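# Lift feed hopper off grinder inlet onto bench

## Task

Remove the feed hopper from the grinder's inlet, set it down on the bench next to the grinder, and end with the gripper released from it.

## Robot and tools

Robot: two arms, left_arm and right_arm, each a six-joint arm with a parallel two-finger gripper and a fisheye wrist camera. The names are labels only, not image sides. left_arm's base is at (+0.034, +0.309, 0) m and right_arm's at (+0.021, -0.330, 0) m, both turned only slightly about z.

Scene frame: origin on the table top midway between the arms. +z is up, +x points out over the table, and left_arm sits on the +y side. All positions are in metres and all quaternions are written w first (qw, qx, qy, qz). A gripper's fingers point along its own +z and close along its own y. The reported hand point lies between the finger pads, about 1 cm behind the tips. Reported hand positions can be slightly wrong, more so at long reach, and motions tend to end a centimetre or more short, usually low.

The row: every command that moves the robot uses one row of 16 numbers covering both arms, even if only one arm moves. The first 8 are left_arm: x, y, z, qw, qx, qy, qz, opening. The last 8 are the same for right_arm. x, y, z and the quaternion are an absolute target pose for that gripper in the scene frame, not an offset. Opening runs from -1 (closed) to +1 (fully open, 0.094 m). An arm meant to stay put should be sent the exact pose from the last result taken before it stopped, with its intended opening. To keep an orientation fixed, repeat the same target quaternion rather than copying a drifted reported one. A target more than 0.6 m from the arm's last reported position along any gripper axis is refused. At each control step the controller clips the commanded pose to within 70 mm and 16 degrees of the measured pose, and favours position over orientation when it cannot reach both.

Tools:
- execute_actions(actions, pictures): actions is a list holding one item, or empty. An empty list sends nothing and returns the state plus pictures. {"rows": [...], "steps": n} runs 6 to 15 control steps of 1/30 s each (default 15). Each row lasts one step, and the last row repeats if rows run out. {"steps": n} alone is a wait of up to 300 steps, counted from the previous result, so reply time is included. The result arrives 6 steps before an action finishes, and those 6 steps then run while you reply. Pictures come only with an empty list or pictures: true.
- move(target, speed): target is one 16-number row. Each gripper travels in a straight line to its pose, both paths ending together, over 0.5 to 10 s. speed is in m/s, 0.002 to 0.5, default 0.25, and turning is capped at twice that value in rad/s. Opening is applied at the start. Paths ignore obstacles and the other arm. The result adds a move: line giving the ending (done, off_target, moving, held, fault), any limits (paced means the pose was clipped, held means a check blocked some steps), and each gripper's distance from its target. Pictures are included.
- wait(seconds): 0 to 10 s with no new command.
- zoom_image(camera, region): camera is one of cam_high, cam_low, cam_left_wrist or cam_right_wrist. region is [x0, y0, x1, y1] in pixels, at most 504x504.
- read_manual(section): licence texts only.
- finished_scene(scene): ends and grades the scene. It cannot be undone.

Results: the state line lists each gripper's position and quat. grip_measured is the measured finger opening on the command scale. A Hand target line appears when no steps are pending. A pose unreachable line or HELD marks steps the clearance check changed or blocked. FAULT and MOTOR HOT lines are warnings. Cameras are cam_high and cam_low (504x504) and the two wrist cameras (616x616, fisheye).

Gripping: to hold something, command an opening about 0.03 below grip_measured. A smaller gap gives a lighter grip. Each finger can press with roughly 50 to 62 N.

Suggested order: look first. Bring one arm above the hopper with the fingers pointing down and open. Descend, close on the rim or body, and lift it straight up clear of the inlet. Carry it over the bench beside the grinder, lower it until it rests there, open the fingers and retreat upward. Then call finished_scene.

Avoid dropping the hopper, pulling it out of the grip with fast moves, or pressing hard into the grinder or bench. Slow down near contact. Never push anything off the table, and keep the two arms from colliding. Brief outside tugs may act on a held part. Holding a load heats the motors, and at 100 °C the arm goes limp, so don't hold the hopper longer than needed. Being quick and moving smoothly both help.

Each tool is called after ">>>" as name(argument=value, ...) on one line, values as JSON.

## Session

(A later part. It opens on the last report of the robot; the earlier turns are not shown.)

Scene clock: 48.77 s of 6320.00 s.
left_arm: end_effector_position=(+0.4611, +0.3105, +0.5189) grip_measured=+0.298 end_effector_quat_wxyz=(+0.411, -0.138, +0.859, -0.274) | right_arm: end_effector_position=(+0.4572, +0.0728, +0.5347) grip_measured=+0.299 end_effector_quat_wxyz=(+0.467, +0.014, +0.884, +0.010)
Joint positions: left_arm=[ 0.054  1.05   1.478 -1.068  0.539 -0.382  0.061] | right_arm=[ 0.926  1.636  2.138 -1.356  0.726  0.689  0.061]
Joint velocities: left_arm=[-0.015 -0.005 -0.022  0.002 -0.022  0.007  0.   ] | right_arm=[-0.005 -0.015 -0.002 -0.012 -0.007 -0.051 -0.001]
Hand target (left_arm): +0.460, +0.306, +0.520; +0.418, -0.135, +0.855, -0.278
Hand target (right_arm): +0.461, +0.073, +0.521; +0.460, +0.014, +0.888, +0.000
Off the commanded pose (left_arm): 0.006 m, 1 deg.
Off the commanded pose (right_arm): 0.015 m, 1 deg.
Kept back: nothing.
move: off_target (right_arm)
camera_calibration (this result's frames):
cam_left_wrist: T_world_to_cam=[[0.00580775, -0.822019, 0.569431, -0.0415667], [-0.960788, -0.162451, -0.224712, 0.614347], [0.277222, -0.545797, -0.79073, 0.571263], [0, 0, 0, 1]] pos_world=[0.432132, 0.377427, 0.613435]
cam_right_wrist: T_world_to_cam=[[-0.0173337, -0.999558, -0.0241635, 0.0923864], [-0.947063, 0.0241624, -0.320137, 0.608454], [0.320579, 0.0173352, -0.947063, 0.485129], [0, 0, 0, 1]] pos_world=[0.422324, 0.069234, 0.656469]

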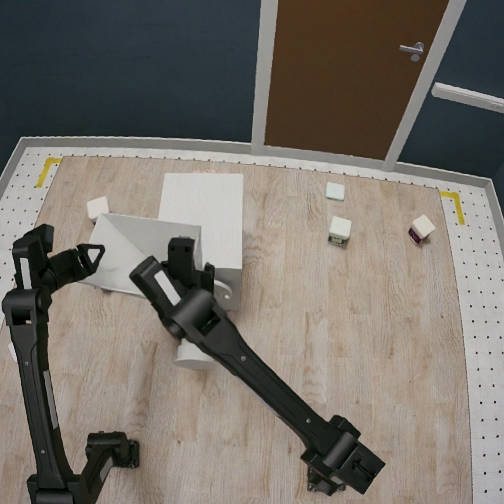

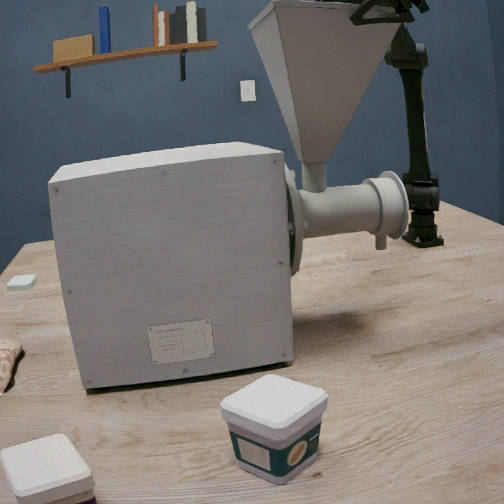

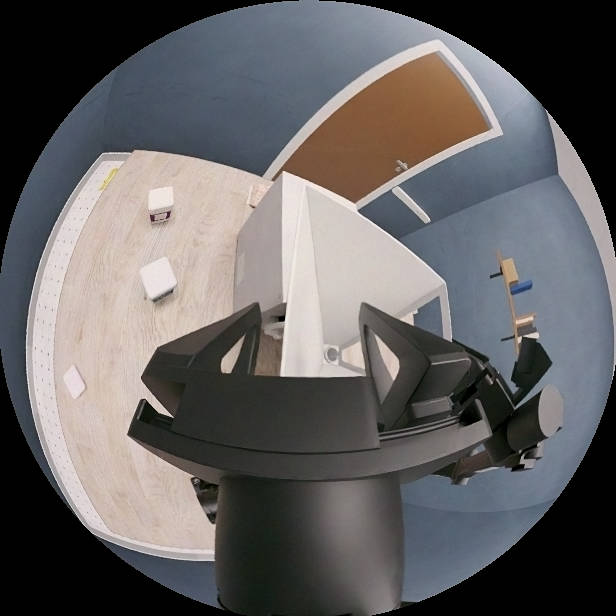

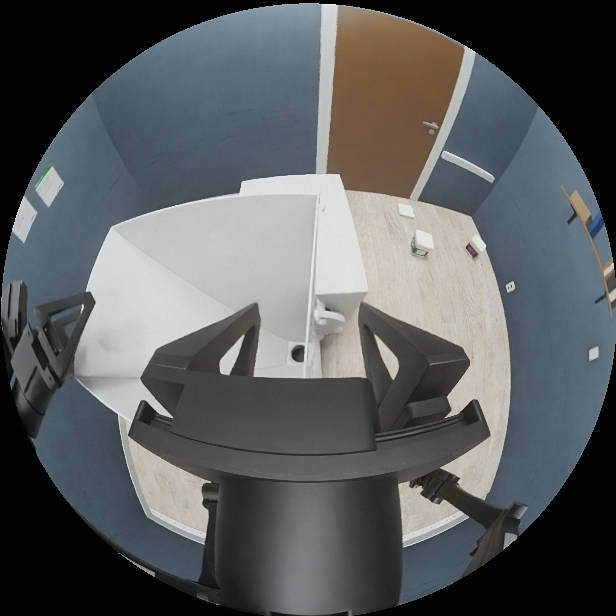

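>>> move(target=[0.462,0.303,0.497,0.417,-0.135,0.854,-0.277,0.3,0.46,0.072,0.50,0.46,0.014,0.888,0,0.3], speed=0.08)

>>> execute_actions(actions=[{"rows":[[0.462,0.303,0.497,0.417,-0.135,0.854,-0.277,-1,0.46,0.072,0.51,0.46,0.014,0.888,0,-1]],"steps":15}])

>>> execute_actions(actions=[{"rows":[[0.43,0.303,0.565,0.48,-0.15,0.82,-0.27,-1,0.46,0.072,0.585,0.51,0.014,0.86,0,-1]],"steps":15}])

>>> execute_actions(actions=[{"rows":[[0.47,0.303,0.575,0.48,-0.15,0.82,-0.27,-1,0.42,0.072,0.59,0.51,0.014,0.86,0,-1]],"steps":15}])

>>> execute_actions(actions=[{"rows":[[0.42,0.303,0.58,0.48,-0.15,0.82,-0.27,-1,0.46,0.072,0.595,0.51,0.014,0.86,0,-1]],"steps":15}], pictures=true)

Scene clock: 49.93 s of 6320.00 s.
left_arm: end_effector_position=(+0.4555, +0.3079, +0.5221) grip_measured=+0.298 end_effector_quat_wxyz=(+0.439, -0.128, +0.846, -0.272) | right_arm: end_effector_position=(+0.4554, +0.0698, +0.5357) grip_measured=+0.299 end_effector_quat_wxyz=(+0.481, +0.027, +0.876, +0.031)
Joint positions: left_arm=[ 0.048  1.005  1.425 -0.99   0.532 -0.39   0.061] | right_arm=[ 0.926  1.591  2.061 -1.27   0.728  0.695  0.061]
Joint velocities: left_arm=[-0.005  0.005  0.002  0.012  0.022 -0.007  0.   ] | right_arm=[-0.005 -0.015  0.012 -0.012  0.007  0.007  0.   ]
Hand target (left_arm): +0.462, +0.303, +0.497; +0.417, -0.135, +0.855, -0.277
Hand target (right_arm): +0.460, +0.072, +0.501; +0.460, +0.014, +0.888, +0.000
Off the commanded pose (left_arm): 0.026 m, 3 deg.
Off the commanded pose (right_arm): 0.036 m, 5 deg.
Kept back: nothing.
move: off_target (left_arm, right_arm)
camera_calibration (this result's frames):
cam_left_wrist: T_world_to_cam=[[-0.0268233, -0.82893, 0.558708, -0.0228831], [-0.943771, -0.163233, -0.287491, 0.634551], [0.32951, -0.535004, -0.777942, 0.540047], [0, 0, 0, 1]] pos_world=[0.420306, 0.373538, 0.615338]
cam_right_wrist: T_world_to_cam=[[-0.021003, -0.997048, -0.0738462, 0.117416], [-0.935601, 0.0456385, -0.350097, 0.616399], [0.352434, 0.0617375, -0.933798, 0.462022], [0, 0, 0, 1]] pos_world=[0.416338, 0.060414, 0.655905]

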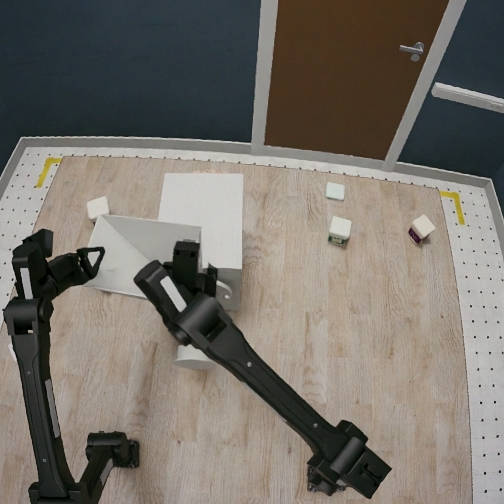

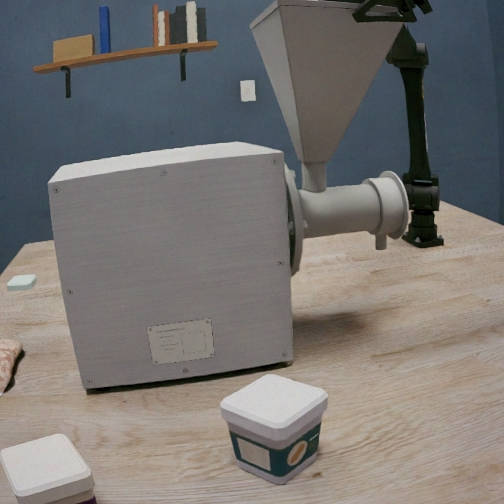

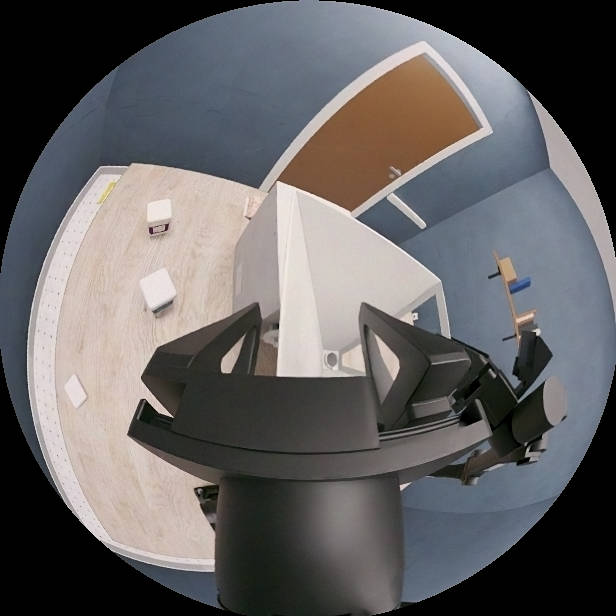

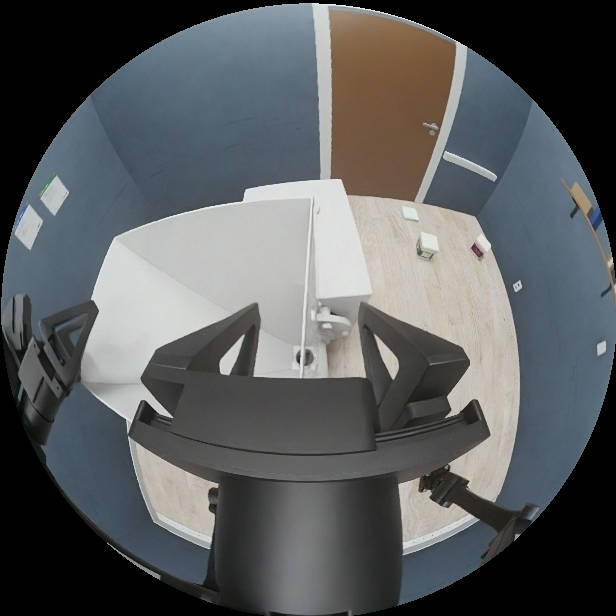

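Scene clock: 50.23 s of 6320.00 s.
left_arm: end_effector_position=(+0.4555, +0.3112, +0.5247) grip_measured=-0.951 end_effector_quat_wxyz=(+0.445, -0.139, +0.842, -0.272) | right_arm: end_effector_position=(+0.4554, +0.0612, +0.5340) grip_measured=-0.900 end_effector_quat_wxyz=(+0.477, +0.032, +0.878, +0.020)
Joint positions: left_arm=[ 0.052  1.     1.422 -0.978  0.522 -0.412  0.002] | right_arm=[ 0.919  1.588  2.061 -1.299  0.735  0.708  0.005]
Joint velocities: left_arm=[-0.015 -0.005  0.002 -0.007  0.037 -0.007 -0.001] | right_arm=[ 0.015  0.005  0.012 -0.007 -0.051  0.007 -0.   ]
Steps of this call (steps 1 to 9: the first 9 steps of this action). Readings (end_effector_position):
1: left_arm (+0.4556, +0.3075, +0.5224) | right_arm (+0.4553, +0.0684, +0.5356)
2: left_arm (+0.4572, +0.3073, +0.5250) | right_arm (+0.4553, +0.0650, +0.5356)
4: left_arm (+0.4565, +0.3123, +0.5241) | right_arm (+0.4545, +0.0620, +0.5345)
8: left_arm (+0.4556, +0.3113, +0.5247) | right_arm (+0.4554, +0.0612, +0.5340)
9: the state above

Scene clock: 50.73 s of 6320.00 s.
left_arm: end_effector_position=(+0.4488, +0.3123, +0.5282) grip_measured=-0.951 end_effector_quat_wxyz=(+0.447, -0.164, +0.838, -0.267) | right_arm: end_effector_position=(+0.4593, +0.0608, +0.5373) grip_measured=-0.900 end_effector_quat_wxyz=(+0.474, +0.004, +0.880, -0.028)
Joint positions: left_arm=[ 0.042  0.979  1.418 -0.98   0.48  -0.461  0.002] | right_arm=[ 0.923  1.639  2.145 -1.388  0.78   0.654  0.005]
Joint velocities: left_arm=[-0.005  0.005 -0.002 -0.007 -0.022 -0.037 -0.001] | right_arm=[-0.005  0.034  0.056 -0.042  0.11  -0.022 -0.   ]
Off your previous action's commanded pose (left_arm): 0.030 m, 4 deg at its last step (step 6 of this call).
Off your previous action's commanded pose (right_arm): 0.027 m, 4 deg at its last step (step 6 of this call).
Steps of this call (steps 1 to 6: the last 6 steps of your previous action; steps 7 to 15: the first 9 steps of this action). Readings (end_effector_position):
7: left_arm (+0.4542, +0.3120, +0.5264) | right_arm (+0.4554, +0.0598, +0.5380)
8: left_arm (+0.4520, +0.3123, +0.5281) | right_arm (+0.4564, +0.0607, +0.5371)
10: left_arm (+0.4489, +0.3120, +0.5284) | right_arm (+0.4576, +0.0604, +0.5373)
14: left_arm (+0.4488, +0.3123, +0.5282) | right_arm (+0.4591, +0.0608, +0.5374)
15: the state above

Scene clock: 51.23 s of 6320.00 s.
left_arm: end_effector_position=(+0.4528, +0.3092, +0.5287) grip_measured=-0.951 end_effector_quat_wxyz=(+0.448, -0.153, +0.840, -0.264) | right_arm: end_effector_position=(+0.4555, +0.0575, +0.5374) grip_measured=-0.895 end_effector_quat_wxyz=(+0.478, +0.015, +0.877, -0.041)
Joint positions: left_arm=[ 0.032  0.99   1.427 -0.98   0.477 -0.442  0.002] | right_arm=[ 0.933  1.643  2.15  -1.418  0.818  0.686  0.005]
Joint velocities: left_arm=[-0.005 -0.005  0.012  0.002  0.007 -0.037  0.001] | right_arm=[ 0.005 -0.015  0.007 -0.007 -0.022 -0.022  0.001]
Off your previous action's commanded pose (left_arm): 0.042 m, 5 deg at its last step (step 6 of this call).
Off your previous action's commanded pose (right_arm): 0.049 m, 6 deg at its last step (step 6 of this call).
Steps of this call (steps 1 to 6: the last 6 steps of your previous action; steps 7 to 15: the first 9 steps of this action). Readings (end_effector_position):
7: left_arm (+0.4502, +0.3120, +0.5268) | right_arm (+0.4581, +0.0603, +0.5376)
8: left_arm (+0.4512, +0.3100, +0.5279) | right_arm (+0.4562, +0.0583, +0.5379)
10: left_arm (+0.4528, +0.3092, +0.5287) | right_arm (+0.4557, +0.0574, +0.5374)
14: left_arm (+0.4528, +0.3092, +0.5287) | right_arm (+0.4555, +0.0575, +0.5374)
15: the state above

Scene clock: 51.73 s of 6320.00 s.
left_arm: end_effector_position=(+0.4442, +0.3139, +0.5291) grip_measured=-0.951 end_effector_quat_wxyz=(+0.442, -0.174, +0.839, -0.265) | right_arm: end_effector_position=(+0.4611, +0.0628, +0.5416) grip_measured=-0.895 end_effector_quat_wxyz=(+0.473, +0.000, +0.880, -0.038)
Joint positions: left_arm=[ 0.045  0.975  1.427 -1.006  0.469 -0.471  0.002] | right_arm=[ 0.925  1.668  2.198 -1.429  0.792  0.649  0.005]
Joint velocities: left_arm=[-0.005  0.005  0.002 -0.027  0.066 -0.066  0.001] | right_arm=[-0.005  0.034  0.051 -0.037 -0.081 -0.051 -0.001]
Off your previous action's commanded pose (left_arm): 0.050 m, 4 deg at its last step (step 6 of this call).
Off your previous action's commanded pose (right_arm): 0.065 m, 6 deg at its last step (step 6 of this call).
Steps of this call (steps 1 to 6: the last 6 steps of your previous action; steps 7 to 15: the first 9 steps of this action). Readings (end_effector_position):
7: left_arm (+0.4508, +0.3091, +0.5291) | right_arm (+0.4567, +0.0584, +0.5369)
8: left_arm (+0.4489, +0.3104, +0.5289) | right_arm (+0.4585, +0.0593, +0.5377)
10: left_arm (+0.4457, +0.3122, +0.5281) | right_arm (+0.4606, +0.0615, +0.5386)
14: left_arm (+0.4444, +0.3138, +0.5290) | right_arm (+0.4611, +0.0627, +0.5412)
15: the state above
camera_calibration (this result's frames):
cam_left_wrist: T_world_to_cam=[[0.0547624, -0.809989, 0.583883, -0.0776339], [-0.930031, -0.254186, -0.26539, 0.637674], [0.363378, -0.528496, -0.767235, 0.529714], [0, 0, 0, 1]] pos_world=[0.404822, 0.379156, 0.620976]
cam_right_wrist: T_world_to_cam=[[-0.0392136, -0.996507, 0.0737341, 0.039472], [-0.942365, 0.0123429, -0.33436, 0.62086], [0.332282, -0.0825959, -0.939557, 0.487352], [0, 0, 0, 1]] pos_world=[0.424686, 0.0719241, 0.662575]

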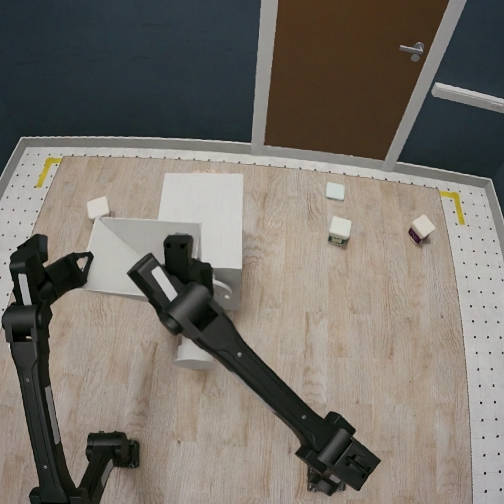

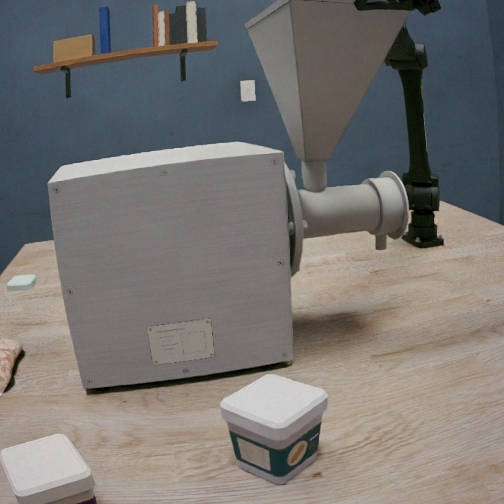

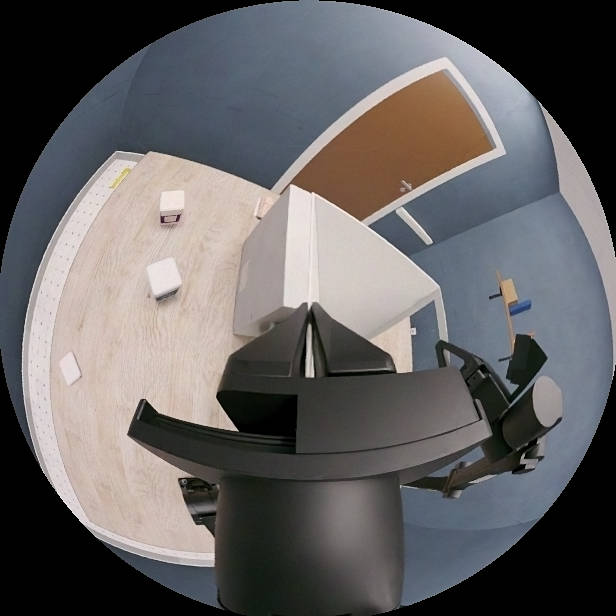

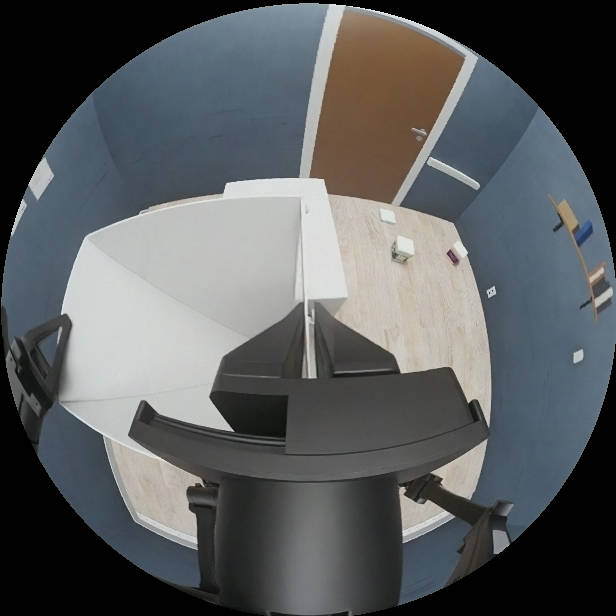

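>>> execute_actions(actions=[{"rows":[[0.46,0.312,0.61,0.51,-0.17,0.8,-0.265,-1,0.43,0.061,0.61,0.53,0.01,0.847,-0.02,-1]],"steps":15}])

>>> execute_actions(actions=[{"rows":[[0.42,0.312,0.61,0.51,-0.17,0.8,-0.265,-1,0.465,0.061,0.61,0.53,0.01,0.847,-0.02,-1]],"steps":15}])

>>> execute_actions(actions=[{"rows":[[0.46,0.312,0.62,0.51,-0.17,0.8,-0.265,-1,0.43,0.061,0.62,0.53,0.01,0.847,-0.02,-1]],"steps":15}])

>>> execute_actions(actions=[{"rows":[[0.42,0.312,0.62,0.51,-0.17,0.8,-0.265,-1,0.465,0.061,0.62,0.53,0.01,0.847,-0.02,-1]],"steps":15}], pictures=true)

Scene clock: 52.47 s of 6320.00 s.
left_arm: end_effector_position=(+0.4456, +0.3092, +0.5399) grip_measured=-0.952 end_effector_quat_wxyz=(+0.451, -0.167, +0.836, -0.264) | right_arm: end_effector_position=(+0.4560, +0.0565, +0.5482) grip_measured=-0.888 end_effector_quat_wxyz=(+0.482, -0.000, +0.874, -0.059)
Joint positions: left_arm=[ 0.027  0.979  1.449 -1.001  0.456 -0.474  0.002] | right_arm=[ 0.936  1.664  2.203 -1.454  0.841  0.647  0.005]
Joint velocities: left_arm=[-0.005 -0.005 -0.007  0.002 -0.081 -0.007  0.   ] | right_arm=[ 0.005  0.005 -0.022  0.007  0.051 -0.022 -0.001]
Off your previous action's commanded pose (left_arm): 0.057 m, 6 deg at its last step (step 6 of this call).
Off your previous action's commanded pose (right_arm): 0.054 m, 7 deg at its last step (step 6 of this call).
Steps of this call (steps 1 to 6: the last 6 steps of your previous action; steps 7 to 13: nothing new was sent; steps 14 to 22: the first 9 steps of this action). Readings (end_effector_position):
14: left_arm (+0.4452, +0.3151, +0.5297) | right_arm (+0.4608, +0.0621, +0.5436)
15: left_arm (+0.4461, +0.3134, +0.5312) | right_arm (+0.4589, +0.0609, +0.5445)
17: left_arm (+0.4459, +0.3110, +0.5354) | right_arm (+0.4576, +0.0584, +0.5451)
21: left_arm (+0.4456, +0.3092, +0.5399) | right_arm (+0.4560, +0.0566, +0.5481)
22: the state above

Scene clock: 52.97 s of 6320.00 s.
left_arm: end_effector_position=(+0.4408, +0.3096, +0.5431) grip_measured=-0.954 end_effector_quat_wxyz=(+0.452, -0.177, +0.833, -0.266) | right_arm: end_effector_position=(+0.4583, +0.0576, +0.5507) grip_measured=-0.888 end_effector_quat_wxyz=(+0.481, -0.012, +0.875, -0.055)
Joint positions: left_arm=[ 0.029  0.967  1.449 -1.005  0.451 -0.495  0.002] | right_arm=[ 0.93   1.664  2.212 -1.444  0.822  0.614  0.005]
Joint velocities: left_arm=[ 0.005 -0.005  0.002  0.002  0.066  0.007 -0.001] | right_arm=[-0.015  0.005 -0.002 -0.007 -0.022 -0.081 -0.   ]
Off your previous action's commanded pose (left_arm): 0.072 m, 8 deg at its last step (step 6 of this call).
Off your previous action's commanded pose (right_arm): 0.067 m, 8 deg at its last step (step 6 of this call).
Steps of this call (steps 1 to 6: the last 6 steps of your previous action; steps 7 to 15: the first 9 steps of this action). Readings (end_effector_position):
7: left_arm (+0.4445, +0.3088, +0.5407) | right_arm (+0.4567, +0.0568, +0.5475)
8: left_arm (+0.4435, +0.3092, +0.5409) | right_arm (+0.4577, +0.0571, +0.5475)
10: left_arm (+0.4426, +0.3094, +0.5415) | right_arm (+0.4584, +0.0575, +0.5489)
14: left_arm (+0.4411, +0.3096, +0.5428) | right_arm (+0.4583, +0.0576, +0.5506)
15: the state above

Scene clock: 53.47 s of 6320.00 s.
left_arm: end_effector_position=(+0.4462, +0.3070, +0.5457) grip_measured=-0.954 end_effector_quat_wxyz=(+0.452, -0.166, +0.835, -0.266) | right_arm: end_effector_position=(+0.4553, +0.0544, +0.5509) grip_measured=-0.886 end_effector_quat_wxyz=(+0.483, +0.001, +0.874, -0.061)
Joint positions: left_arm=[ 0.021  0.984  1.465 -1.006  0.454 -0.479  0.002] | right_arm=[ 0.935  1.664  2.212 -1.465  0.845  0.648  0.005]
Joint velocities: left_arm=[ 0.015 -0.005  0.002 -0.017  0.037 -0.037  0.   ] | right_arm=[-0.005 -0.015 -0.007  0.012 -0.007  0.066 -0.001]
Off your previous action's commanded pose (left_arm): 0.070 m, 8 deg at its last step (step 6 of this call).
Off your previous action's commanded pose (right_arm): 0.060 m, 8 deg at its last step (step 6 of this call).
Steps of this call (steps 1 to 6: the last 6 steps of your previous action; steps 7 to 15: the first 9 steps of this action). Readings (end_effector_position):
7: left_arm (+0.4419, +0.3100, +0.5426) | right_arm (+0.4574, +0.0573, +0.5511)
8: left_arm (+0.4432, +0.3090, +0.5438) | right_arm (+0.4562, +0.0562, +0.5515)
10: left_arm (+0.4457, +0.3071, +0.5455) | right_arm (+0.4554, +0.0545, +0.5510)
14: left_arm (+0.4462, +0.3070, +0.5457) | right_arm (+0.4553, +0.0544, +0.5509)
15: the state above

Scene clock: 53.97 s of 6320.00 s.
left_arm: end_effector_position=(+0.4404, +0.3118, +0.5463) grip_measured=-0.954 end_effector_quat_wxyz=(+0.450, -0.182, +0.833, -0.265) | right_arm: end_effector_position=(+0.4596, +0.0597, +0.5571) grip_measured=-0.886 end_effector_quat_wxyz=(+0.480, -0.015, +0.875, -0.054)
Joint positions: left_arm=[ 0.033  0.973  1.465 -1.022  0.449 -0.498  0.002] | right_arm=[ 0.929  1.682  2.254 -1.464  0.817  0.604  0.005]
Joint velocities: left_arm=[-0.005 -0.034 -0.012 -0.027 -0.037 -0.066 -0.001] | right_arm=[-0.005  0.005  0.022 -0.002 -0.007 -0.066  0.   ]
Off your previous action's commanded pose (left_arm): 0.076 m, 8 deg at its last step (step 6 of this call).
Off your previous action's commanded pose (right_arm): 0.074 m, 8 deg at its last step (step 6 of this call).
Steps of this call (steps 1 to 6: the last 6 steps of your previous action; steps 7 to 15: the first 9 steps of this action). Readings (end_effector_position):
7: left_arm (+0.4448, +0.3069, +0.5455) | right_arm (+0.4562, +0.0548, +0.5510)
8: left_arm (+0.4439, +0.3080, +0.5453) | right_arm (+0.4577, +0.0557, +0.5517)
10: left_arm (+0.4429, +0.3099, +0.5455) | right_arm (+0.4590, +0.0578, +0.5545)
14: left_arm (+0.4406, +0.3117, +0.5463) | right_arm (+0.4595, +0.0595, +0.5568)
15: the state above
camera_calibration (this result's frames):
cam_left_wrist: T_world_to_cam=[[0.0615837, -0.804353, 0.590951, -0.097787], [-0.921226, -0.273669, -0.276493, 0.646359], [0.384122, -0.527372, -0.757845, 0.52856], [0, 0, 0, 1]] pos_world=[0.398433, 0.37698, 0.637067]
cam_right_wrist: T_world_to_cam=[[-0.0280765, -0.992846, 0.116053, 0.00622584], [-0.936515, -0.0144659, -0.350328, 0.632416], [0.3495, -0.118521, -0.92941, 0.490747], [0, 0, 0, 1]] pos_world=[0.420926, 0.0734935, 0.676935]

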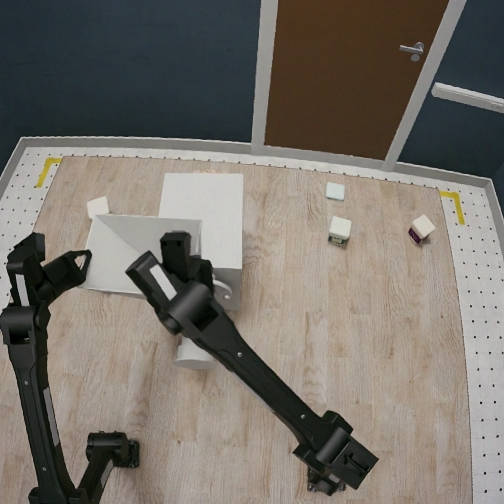

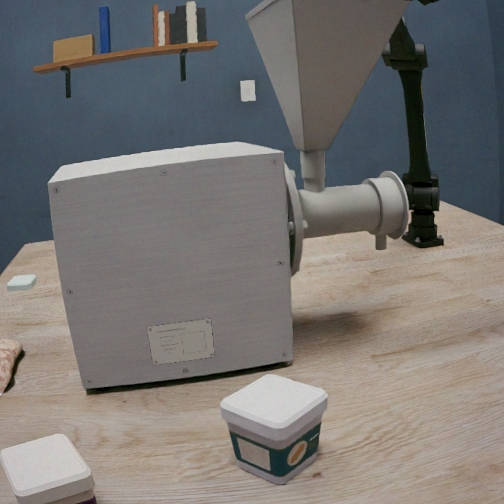

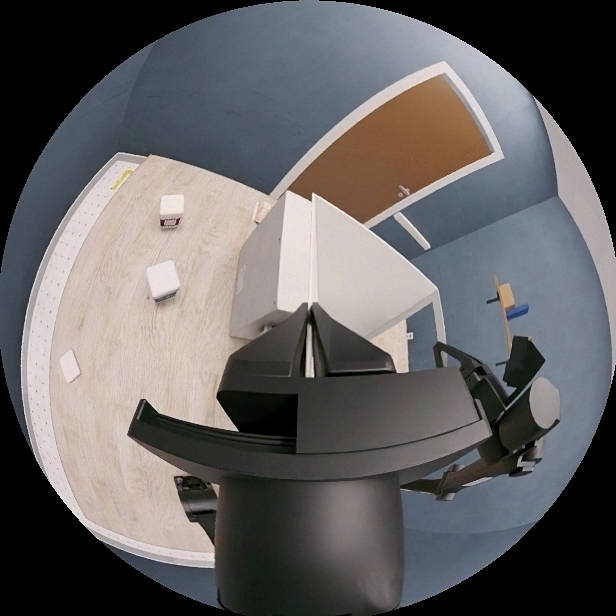

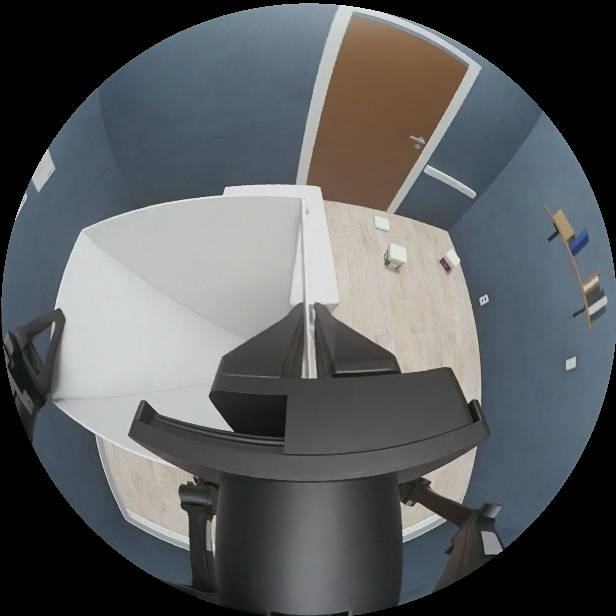

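Rising.

>>> execute_actions(actions=[{"rows":[[0.46,0.312,0.63,0.51,-0.17,0.8,-0.265,-1,0.43,0.061,0.63,0.53,0.01,0.847,-0.02,-1]],"steps":15}])

>>> execute_actions(actions=[{"rows":[[0.42,0.312,0.635,0.51,-0.17,0.8,-0.265,-1,0.465,0.061,0.635,0.53,0.01,0.847,-0.02,-1]],"steps":15}])

>>> execute_actions(actions=[{"rows":[[0.46,0.312,0.645,0.51,-0.17,0.8,-0.265,-1,0.43,0.061,0.645,0.53,0.01,0.847,-0.02,-1]],"steps":15}])

>>> execute_actions(actions=[{"rows":[[0.42,0.312,0.65,0.51,-0.17,0.8,-0.265,-1,0.465,0.061,0.65,0.53,0.01,0.847,-0.02,-1]],"steps":15}], pictures=true)

Scene clock: 54.67 s of 6320.00 s.
left_arm: end_effector_position=(+0.4483, +0.3061, +0.5535) grip_measured=-0.954 end_effector_quat_wxyz=(+0.450, -0.165, +0.836, -0.267) | right_arm: end_effector_position=(+0.4554, +0.0532, +0.5574) grip_measured=-0.884 end_effector_quat_wxyz=(+0.481, +0.001, +0.874, -0.066)
Joint positions: left_arm=[ 0.019  1.     1.499 -1.027  0.458 -0.477  0.002] | right_arm=[ 0.935  1.683  2.26  -1.505  0.85   0.652  0.005]
Joint velocities: left_arm=[-0.015  0.005  0.007  0.042 -0.081 -0.007 -0.   ] | right_arm=[-0.015  0.005  0.027 -0.027  0.007  0.007 -0.001]
Off your previous action's commanded pose (left_arm): 0.076 m, 8 deg at its last step (step 6 of this call).
Off your previous action's commanded pose (right_arm): 0.063 m, 8 deg at its last step (step 6 of this call).
Steps of this call (steps 1 to 6: the last 6 steps of your previous action; steps 7 to 12: nothing new was sent; steps 13 to 21: the first 9 steps of this action). Readings (end_effector_position):
13: left_arm (+0.4410, +0.3123, +0.5464) | right_arm (+0.4589, +0.0593, +0.5574)
14: left_arm (+0.4423, +0.3108, +0.5481) | right_arm (+0.4574, +0.0579, +0.5577)
16: left_arm (+0.4452, +0.3079, +0.5514) | right_arm (+0.4563, +0.0553, +0.5573)
20: left_arm (+0.4480, +0.3061, +0.5536) | right_arm (+0.4555, +0.0533, +0.5574)
21: the state above

Scene clock: 55.17 s of 6320.00 s.
left_arm: end_effector_position=(+0.4415, +0.3137, +0.5546) grip_measured=-0.954 end_effector_quat_wxyz=(+0.448, -0.186, +0.833, -0.265) | right_arm: end_effector_position=(+0.4615, +0.0610, +0.5678) grip_measured=-0.884 end_effector_quat_wxyz=(+0.477, -0.018, +0.877, -0.056)
Joint positions: left_arm=[ 0.037  0.988  1.499 -1.044  0.448 -0.503  0.002] | right_arm=[ 0.927  1.72   2.345 -1.521  0.812  0.6    0.005]
Joint velocities: left_arm=[ 0.015 -0.005  0.002 -0.022  0.007 -0.081  0.   ] | right_arm=[-0.005  0.063  0.129 -0.066  0.022 -0.066 -0.   ]
Off your previous action's commanded pose (left_arm): 0.078 m, 8 deg at its last step (step 6 of this call).
Off your previous action's commanded pose (right_arm): 0.077 m, 8 deg at its last step (step 6 of this call); position clipped at that step.
Steps of this call (steps 1 to 6: the last 6 steps of your previous action; steps 7 to 15: the first 9 steps of this action). Readings (end_effector_position):
7: left_arm (+0.4471, +0.3058, +0.5535) | right_arm (+0.4563, +0.0532, +0.5585)
8: left_arm (+0.4462, +0.3076, +0.5534) | right_arm (+0.4582, +0.0551, +0.5598)
10: left_arm (+0.4444, +0.3109, +0.5537) | right_arm (+0.4603, +0.0584, +0.5635)
14: left_arm (+0.4417, +0.3134, +0.5546) | right_arm (+0.4613, +0.0608, +0.5674)
15: the state above

Scene clock: 55.67 s of 6320.00 s.
left_arm: end_effector_position=(+0.4493, +0.3083, +0.5623) grip_measured=-0.954 end_effector_quat_wxyz=(+0.448, -0.169, +0.836, -0.267) | right_arm: end_effector_position=(+0.4580, +0.0551, +0.5683) grip_measured=-0.883 end_effector_quat_wxyz=(+0.478, -0.006, +0.876, -0.070)
Joint positions: left_arm=[ 0.024  1.016  1.538 -1.055  0.458 -0.482  0.002] | right_arm=[ 0.932  1.726  2.358 -1.565  0.846  0.639  0.005]
Joint velocities: left_arm=[-0.015  0.034  0.056 -0.046 -0.081  0.022 -0.001] | right_arm=[-0.005 -0.005 -0.002 -0.042  0.022  0.139 -0.001]
Off your previous action's commanded pose (left_arm): 0.083 m, 8 deg at its last step (step 6 of this call); position clipped at that step.
Off your previous action's commanded pose (right_arm): 0.067 m, 9 deg at its last step (step 6 of this call).
Steps of this call (steps 1 to 6: the last 6 steps of your previous action; steps 7 to 15: the first 9 steps of this action). Readings (end_effector_position):
7: left_arm (+0.4422, +0.3149, +0.5549) | right_arm (+0.4612, +0.0616, +0.5681)
8: left_arm (+0.4433, +0.3136, +0.5566) | right_arm (+0.4600, +0.0602, +0.5684)
10: left_arm (+0.4462, +0.3109, +0.5595) | right_arm (+0.4591, +0.0578, +0.5680)
14: left_arm (+0.4489, +0.3086, +0.5619) | right_arm (+0.4582, +0.0555, +0.5682)
15: the state above

Scene clock: 56.17 s of 6320.00 s.
left_arm: end_effector_position=(+0.4421, +0.3155, +0.5662) grip_measured=-0.954 end_effector_quat_wxyz=(+0.447, -0.190, +0.833, -0.265) | right_arm: end_effector_position=(+0.4630, +0.0621, +0.5807) grip_measured=-0.884 end_effector_quat_wxyz=(+0.475, -0.022, +0.878, -0.058)
Joint positions: left_arm=[ 0.041  1.006  1.546 -1.075  0.448 -0.507  0.002] | right_arm=[ 0.925  1.771  2.463 -1.594  0.808  0.594  0.005]
Joint velocities: left_arm=[ 0.034 -0.015 -0.007 -0.012 -0.022 -0.125 -0.   ] | right_arm=[ 0.005  0.093  0.217 -0.11  -0.037 -0.095 -0.001]
Off your previous action's commanded pose (left_arm): 0.082 m, 8 deg at its last step (step 6 of this call); position clipped at that step.
Off your previous action's commanded pose (right_arm): 0.081 m, 9 deg at its last step (step 6 of this call); position clipped at that step.
Steps of this call (steps 1 to 6: the last 6 steps of your previous action; steps 7 to 15: the first 9 steps of this action). Readings (end_effector_position):
7: left_arm (+0.4489, +0.3072, +0.5641) | right_arm (+0.4583, +0.0541, +0.5703)
8: left_arm (+0.4480, +0.3089, +0.5642) | right_arm (+0.4600, +0.0557, +0.5716)
10: left_arm (+0.4454, +0.3121, +0.5647) | right_arm (+0.4617, +0.0589, +0.5755)
14: left_arm (+0.4423, +0.3151, +0.5662) | right_arm (+0.4628, +0.0617, +0.5802)
15: the state above
camera_calibration (this result's frames):
cam_left_wrist: T_world_to_cam=[[0.0766215, -0.798769, 0.596739, -0.118296], [-0.919682, -0.28779, -0.267136, 0.652934], [0.385115, -0.528342, -0.756665, 0.544185], [0, 0, 0, 1]] pos_world=[0.399982, 0.380933, 0.656779]
cam_right_wrist: T_world_to_cam=[[-0.0197319, -0.991488, 0.128692, -0.00533697], [-0.940733, -0.0251768, -0.338211, 0.639461], [0.338572, -0.127738, -0.932229, 0.519029], [0, 0, 0, 1]] pos_world=[0.425728, 0.0771079, 0.700813]

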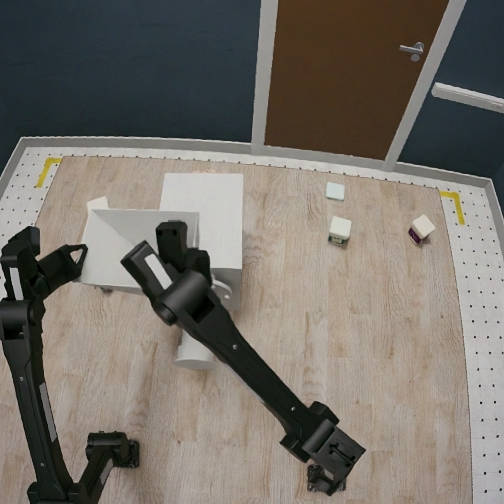

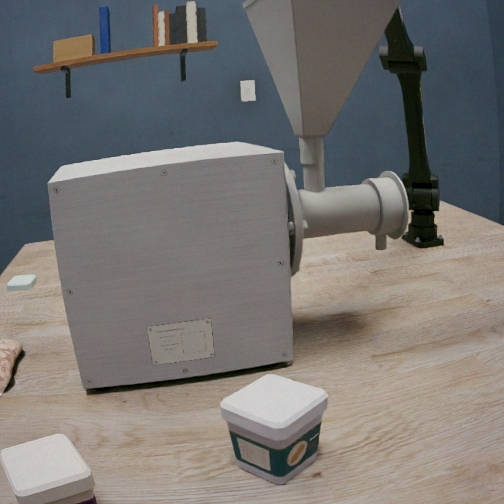

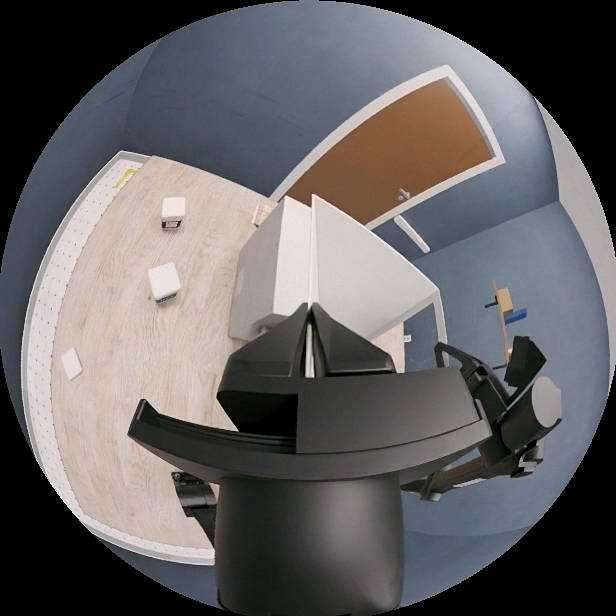

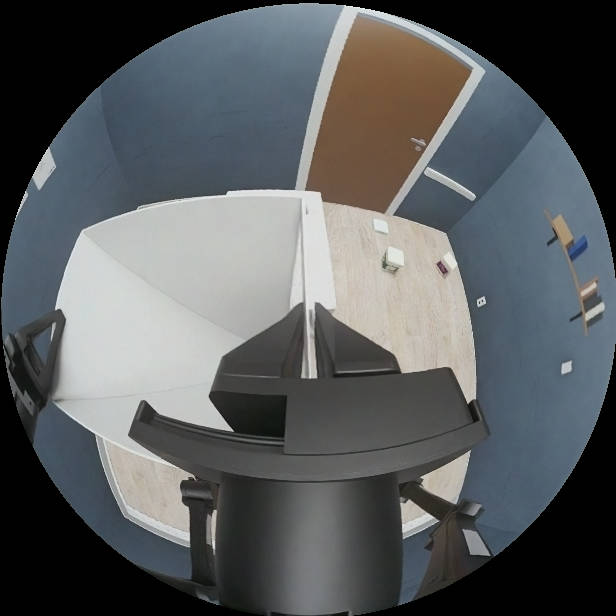

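>>> execute_actions(actions=[{"rows":[[0.46,0.312,0.65,0.51,-0.17,0.8,-0.265,-1,0.44,0.061,0.645,0.53,0.01,0.847,-0.02,-1]],"steps":15}])

>>> execute_actions(actions=[{"rows":[[0.43,0.312,0.655,0.51,-0.17,0.8,-0.265,-1,0.465,0.061,0.65,0.53,0.01,0.847,-0.02,-1]],"steps":15}])

>>> move(target=[0.445,0.312,0.67,0.51,-0.17,0.8,-0.265,-1,0.455,0.061,0.67,0.53,0.01,0.847,-0.02,-1], speed=0.05)

Scene clock: 56.67 s of 6320.00 s.
left_arm: end_effector_position=(+0.4489, +0.3117, +0.5733) grip_measured=-0.954 end_effector_quat_wxyz=(+0.446, -0.179, +0.835, -0.266) | right_arm: end_effector_position=(+0.4610, +0.0582, +0.5829) grip_measured=-0.884 end_effector_quat_wxyz=(+0.475, -0.013, +0.877, -0.067)
Joint positions: left_arm=[ 0.031  1.032  1.583 -1.088  0.454 -0.493  0.002] | right_arm=[ 0.928  1.783  2.491 -1.633  0.83   0.62   0.005]
Joint velocities: left_arm=[-0.015  0.024  0.017 -0.022  0.007 -0.066 -0.   ] | right_arm=[-0.015 -0.024 -0.017 -0.007 -0.066  0.081 -0.   ]
Off your previous action's commanded pose (left_arm): 0.087 m, 9 deg at its last step (step 6 of this call); position clipped at that step.
Off your previous action's commanded pose (right_arm): 0.069 m, 10 deg at its last step (step 6 of this call).
Steps of this call (steps 1 to 6: the last 6 steps of your previous action; steps 7 to 15: the first 9 steps of this action). Readings (end_effector_position):
7: left_arm (+0.4426, +0.3172, +0.5660) | right_arm (+0.4635, +0.0636, +0.5817)
8: left_arm (+0.4439, +0.3163, +0.5675) | right_arm (+0.4629, +0.0627, +0.5819)
10: left_arm (+0.4467, +0.3138, +0.5703) | right_arm (+0.4619, +0.0605, +0.5822)
14: left_arm (+0.4487, +0.3119, +0.5731) | right_arm (+0.4611, +0.0585, +0.5827)
15: the state above

Scene clock: 57.17 s of 6320.00 s.
left_arm: end_effector_position=(+0.4471, +0.3130, +0.5730) grip_measured=-0.954 end_effector_quat_wxyz=(+0.444, -0.184, +0.836, -0.265) | right_arm: end_effector_position=(+0.4638, +0.0598, +0.5841) grip_measured=-0.884 end_effector_quat_wxyz=(+0.473, -0.018, +0.879, -0.062)
Joint positions: left_arm=[ 0.033  1.031  1.586 -1.099  0.448 -0.499  0.002] | right_arm=[ 0.922  1.793  2.512 -1.633  0.812  0.605  0.005]
Joint velocities: left_arm=[-0.015 -0.005 -0.002 -0.002 -0.037 -0.007 -0.001] | right_arm=[ 0.005  0.005  0.017 -0.012 -0.051 -0.11  -0.001]
Off your previous action's commanded pose (left_arm): 0.076 m, 8 deg at its last step (step 6 of this call).
Off your previous action's commanded pose (right_arm): 0.065 m, 9 deg at its last step (step 6 of this call).
Steps of this call (steps 1 to 6: the last 6 steps of your previous action; steps 7 to 15: the first 9 steps of this action). Readings (end_effector_position):
7: left_arm (+0.4482, +0.3110, +0.5738) | right_arm (+0.4614, +0.0576, +0.5834)
8: left_arm (+0.4475, +0.3116, +0.5738) | right_arm (+0.4621, +0.0579, +0.5835)
10: left_arm (+0.4473, +0.3122, +0.5735) | right_arm (+0.4628, +0.0587, +0.5842)
14: left_arm (+0.4471, +0.3130, +0.5730) | right_arm (+0.4638, +0.0596, +0.5842)
15: the state above

Scene clock: 59.67 s of 6320.00 s.
left_arm: end_effector_position=(+0.4506, +0.3169, +0.6270) grip_measured=-0.955 end_effector_quat_wxyz=(+0.482, -0.176, +0.819, -0.258) | right_arm: end_effector_position=(+0.4724, +0.0625, +0.6308) grip_measured=-0.884 end_effector_quat_wxyz=(+0.510, -0.008, +0.859, -0.036)
Joint positions: left_arm=[ 0.033  1.074  1.731 -1.116  0.429 -0.5    0.002] | right_arm=[ 0.916  1.914  2.819 -1.685  0.827  0.55   0.005]
Joint velocities: left_arm=[ 0.005 -0.005 -0.022  0.022 -0.022 -0.051  0.   ] | right_arm=[-0.015 -0.005  0.007  0.002  0.007 -0.051  0.   ]
Hand target (left_arm): +0.442, +0.312, +0.668; +0.511, -0.170, +0.799, -0.267
Hand target (right_arm): +0.452, +0.055, +0.666; +0.540, +0.007, +0.842, -0.011
Off your previous action's commanded pose (left_arm): 0.084 m, 9 deg at its last step (step 6 of this call); position clipped at that step.
Off your previous action's commanded pose (right_arm): 0.066 m, 9 deg at its last step (step 6 of this call).
Off the commanded pose (left_arm): 0.044 m, 4 deg.
Off the commanded pose (right_arm): 0.043 m, 4 deg.
joint sent to its limit (right arm) — the command would take joint 4 (wrist pitch) past its lower limit, so that joint was sent only as far as its limit.
Kept back: nothing.
move: off_target (left_arm, right_arm)
camera_calibration (this result's frames):
cam_left_wrist: T_world_to_cam=[[0.0373437, -0.815871, 0.577026, -0.118634], [-0.895151, -0.283982, -0.343597, 0.713062], [0.444196, -0.503695, -0.740933, 0.543364], [0, 0, 0, 1]] pos_world=[0.401369, 0.379397, 0.716057]
cam_right_wrist: T_world_to_cam=[[-0.0267339, -0.996752, 0.0759637, 0.0257264], [-0.910305, -0.00712683, -0.413877, 0.697543], [0.413075, -0.0802147, -0.907158, 0.508639], [0, 0, 0, 1]] pos_world=[0.425559, 0.0714144, 0.748159]

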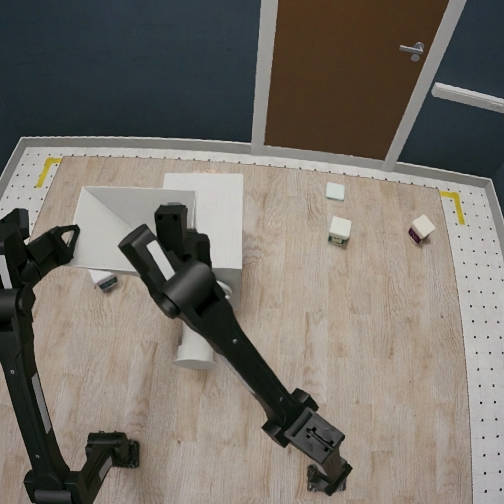

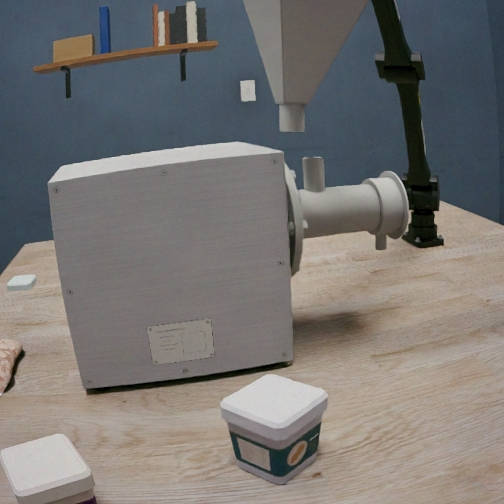

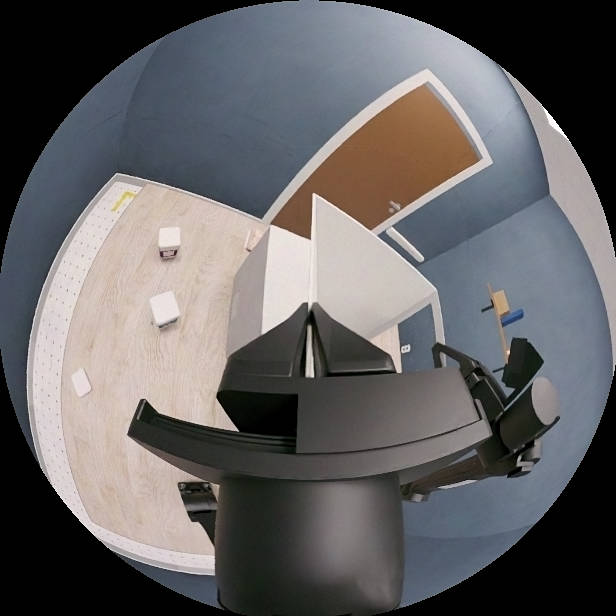

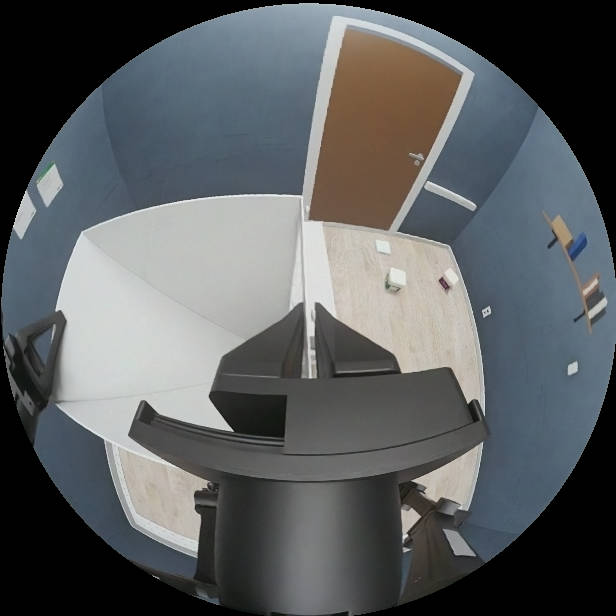

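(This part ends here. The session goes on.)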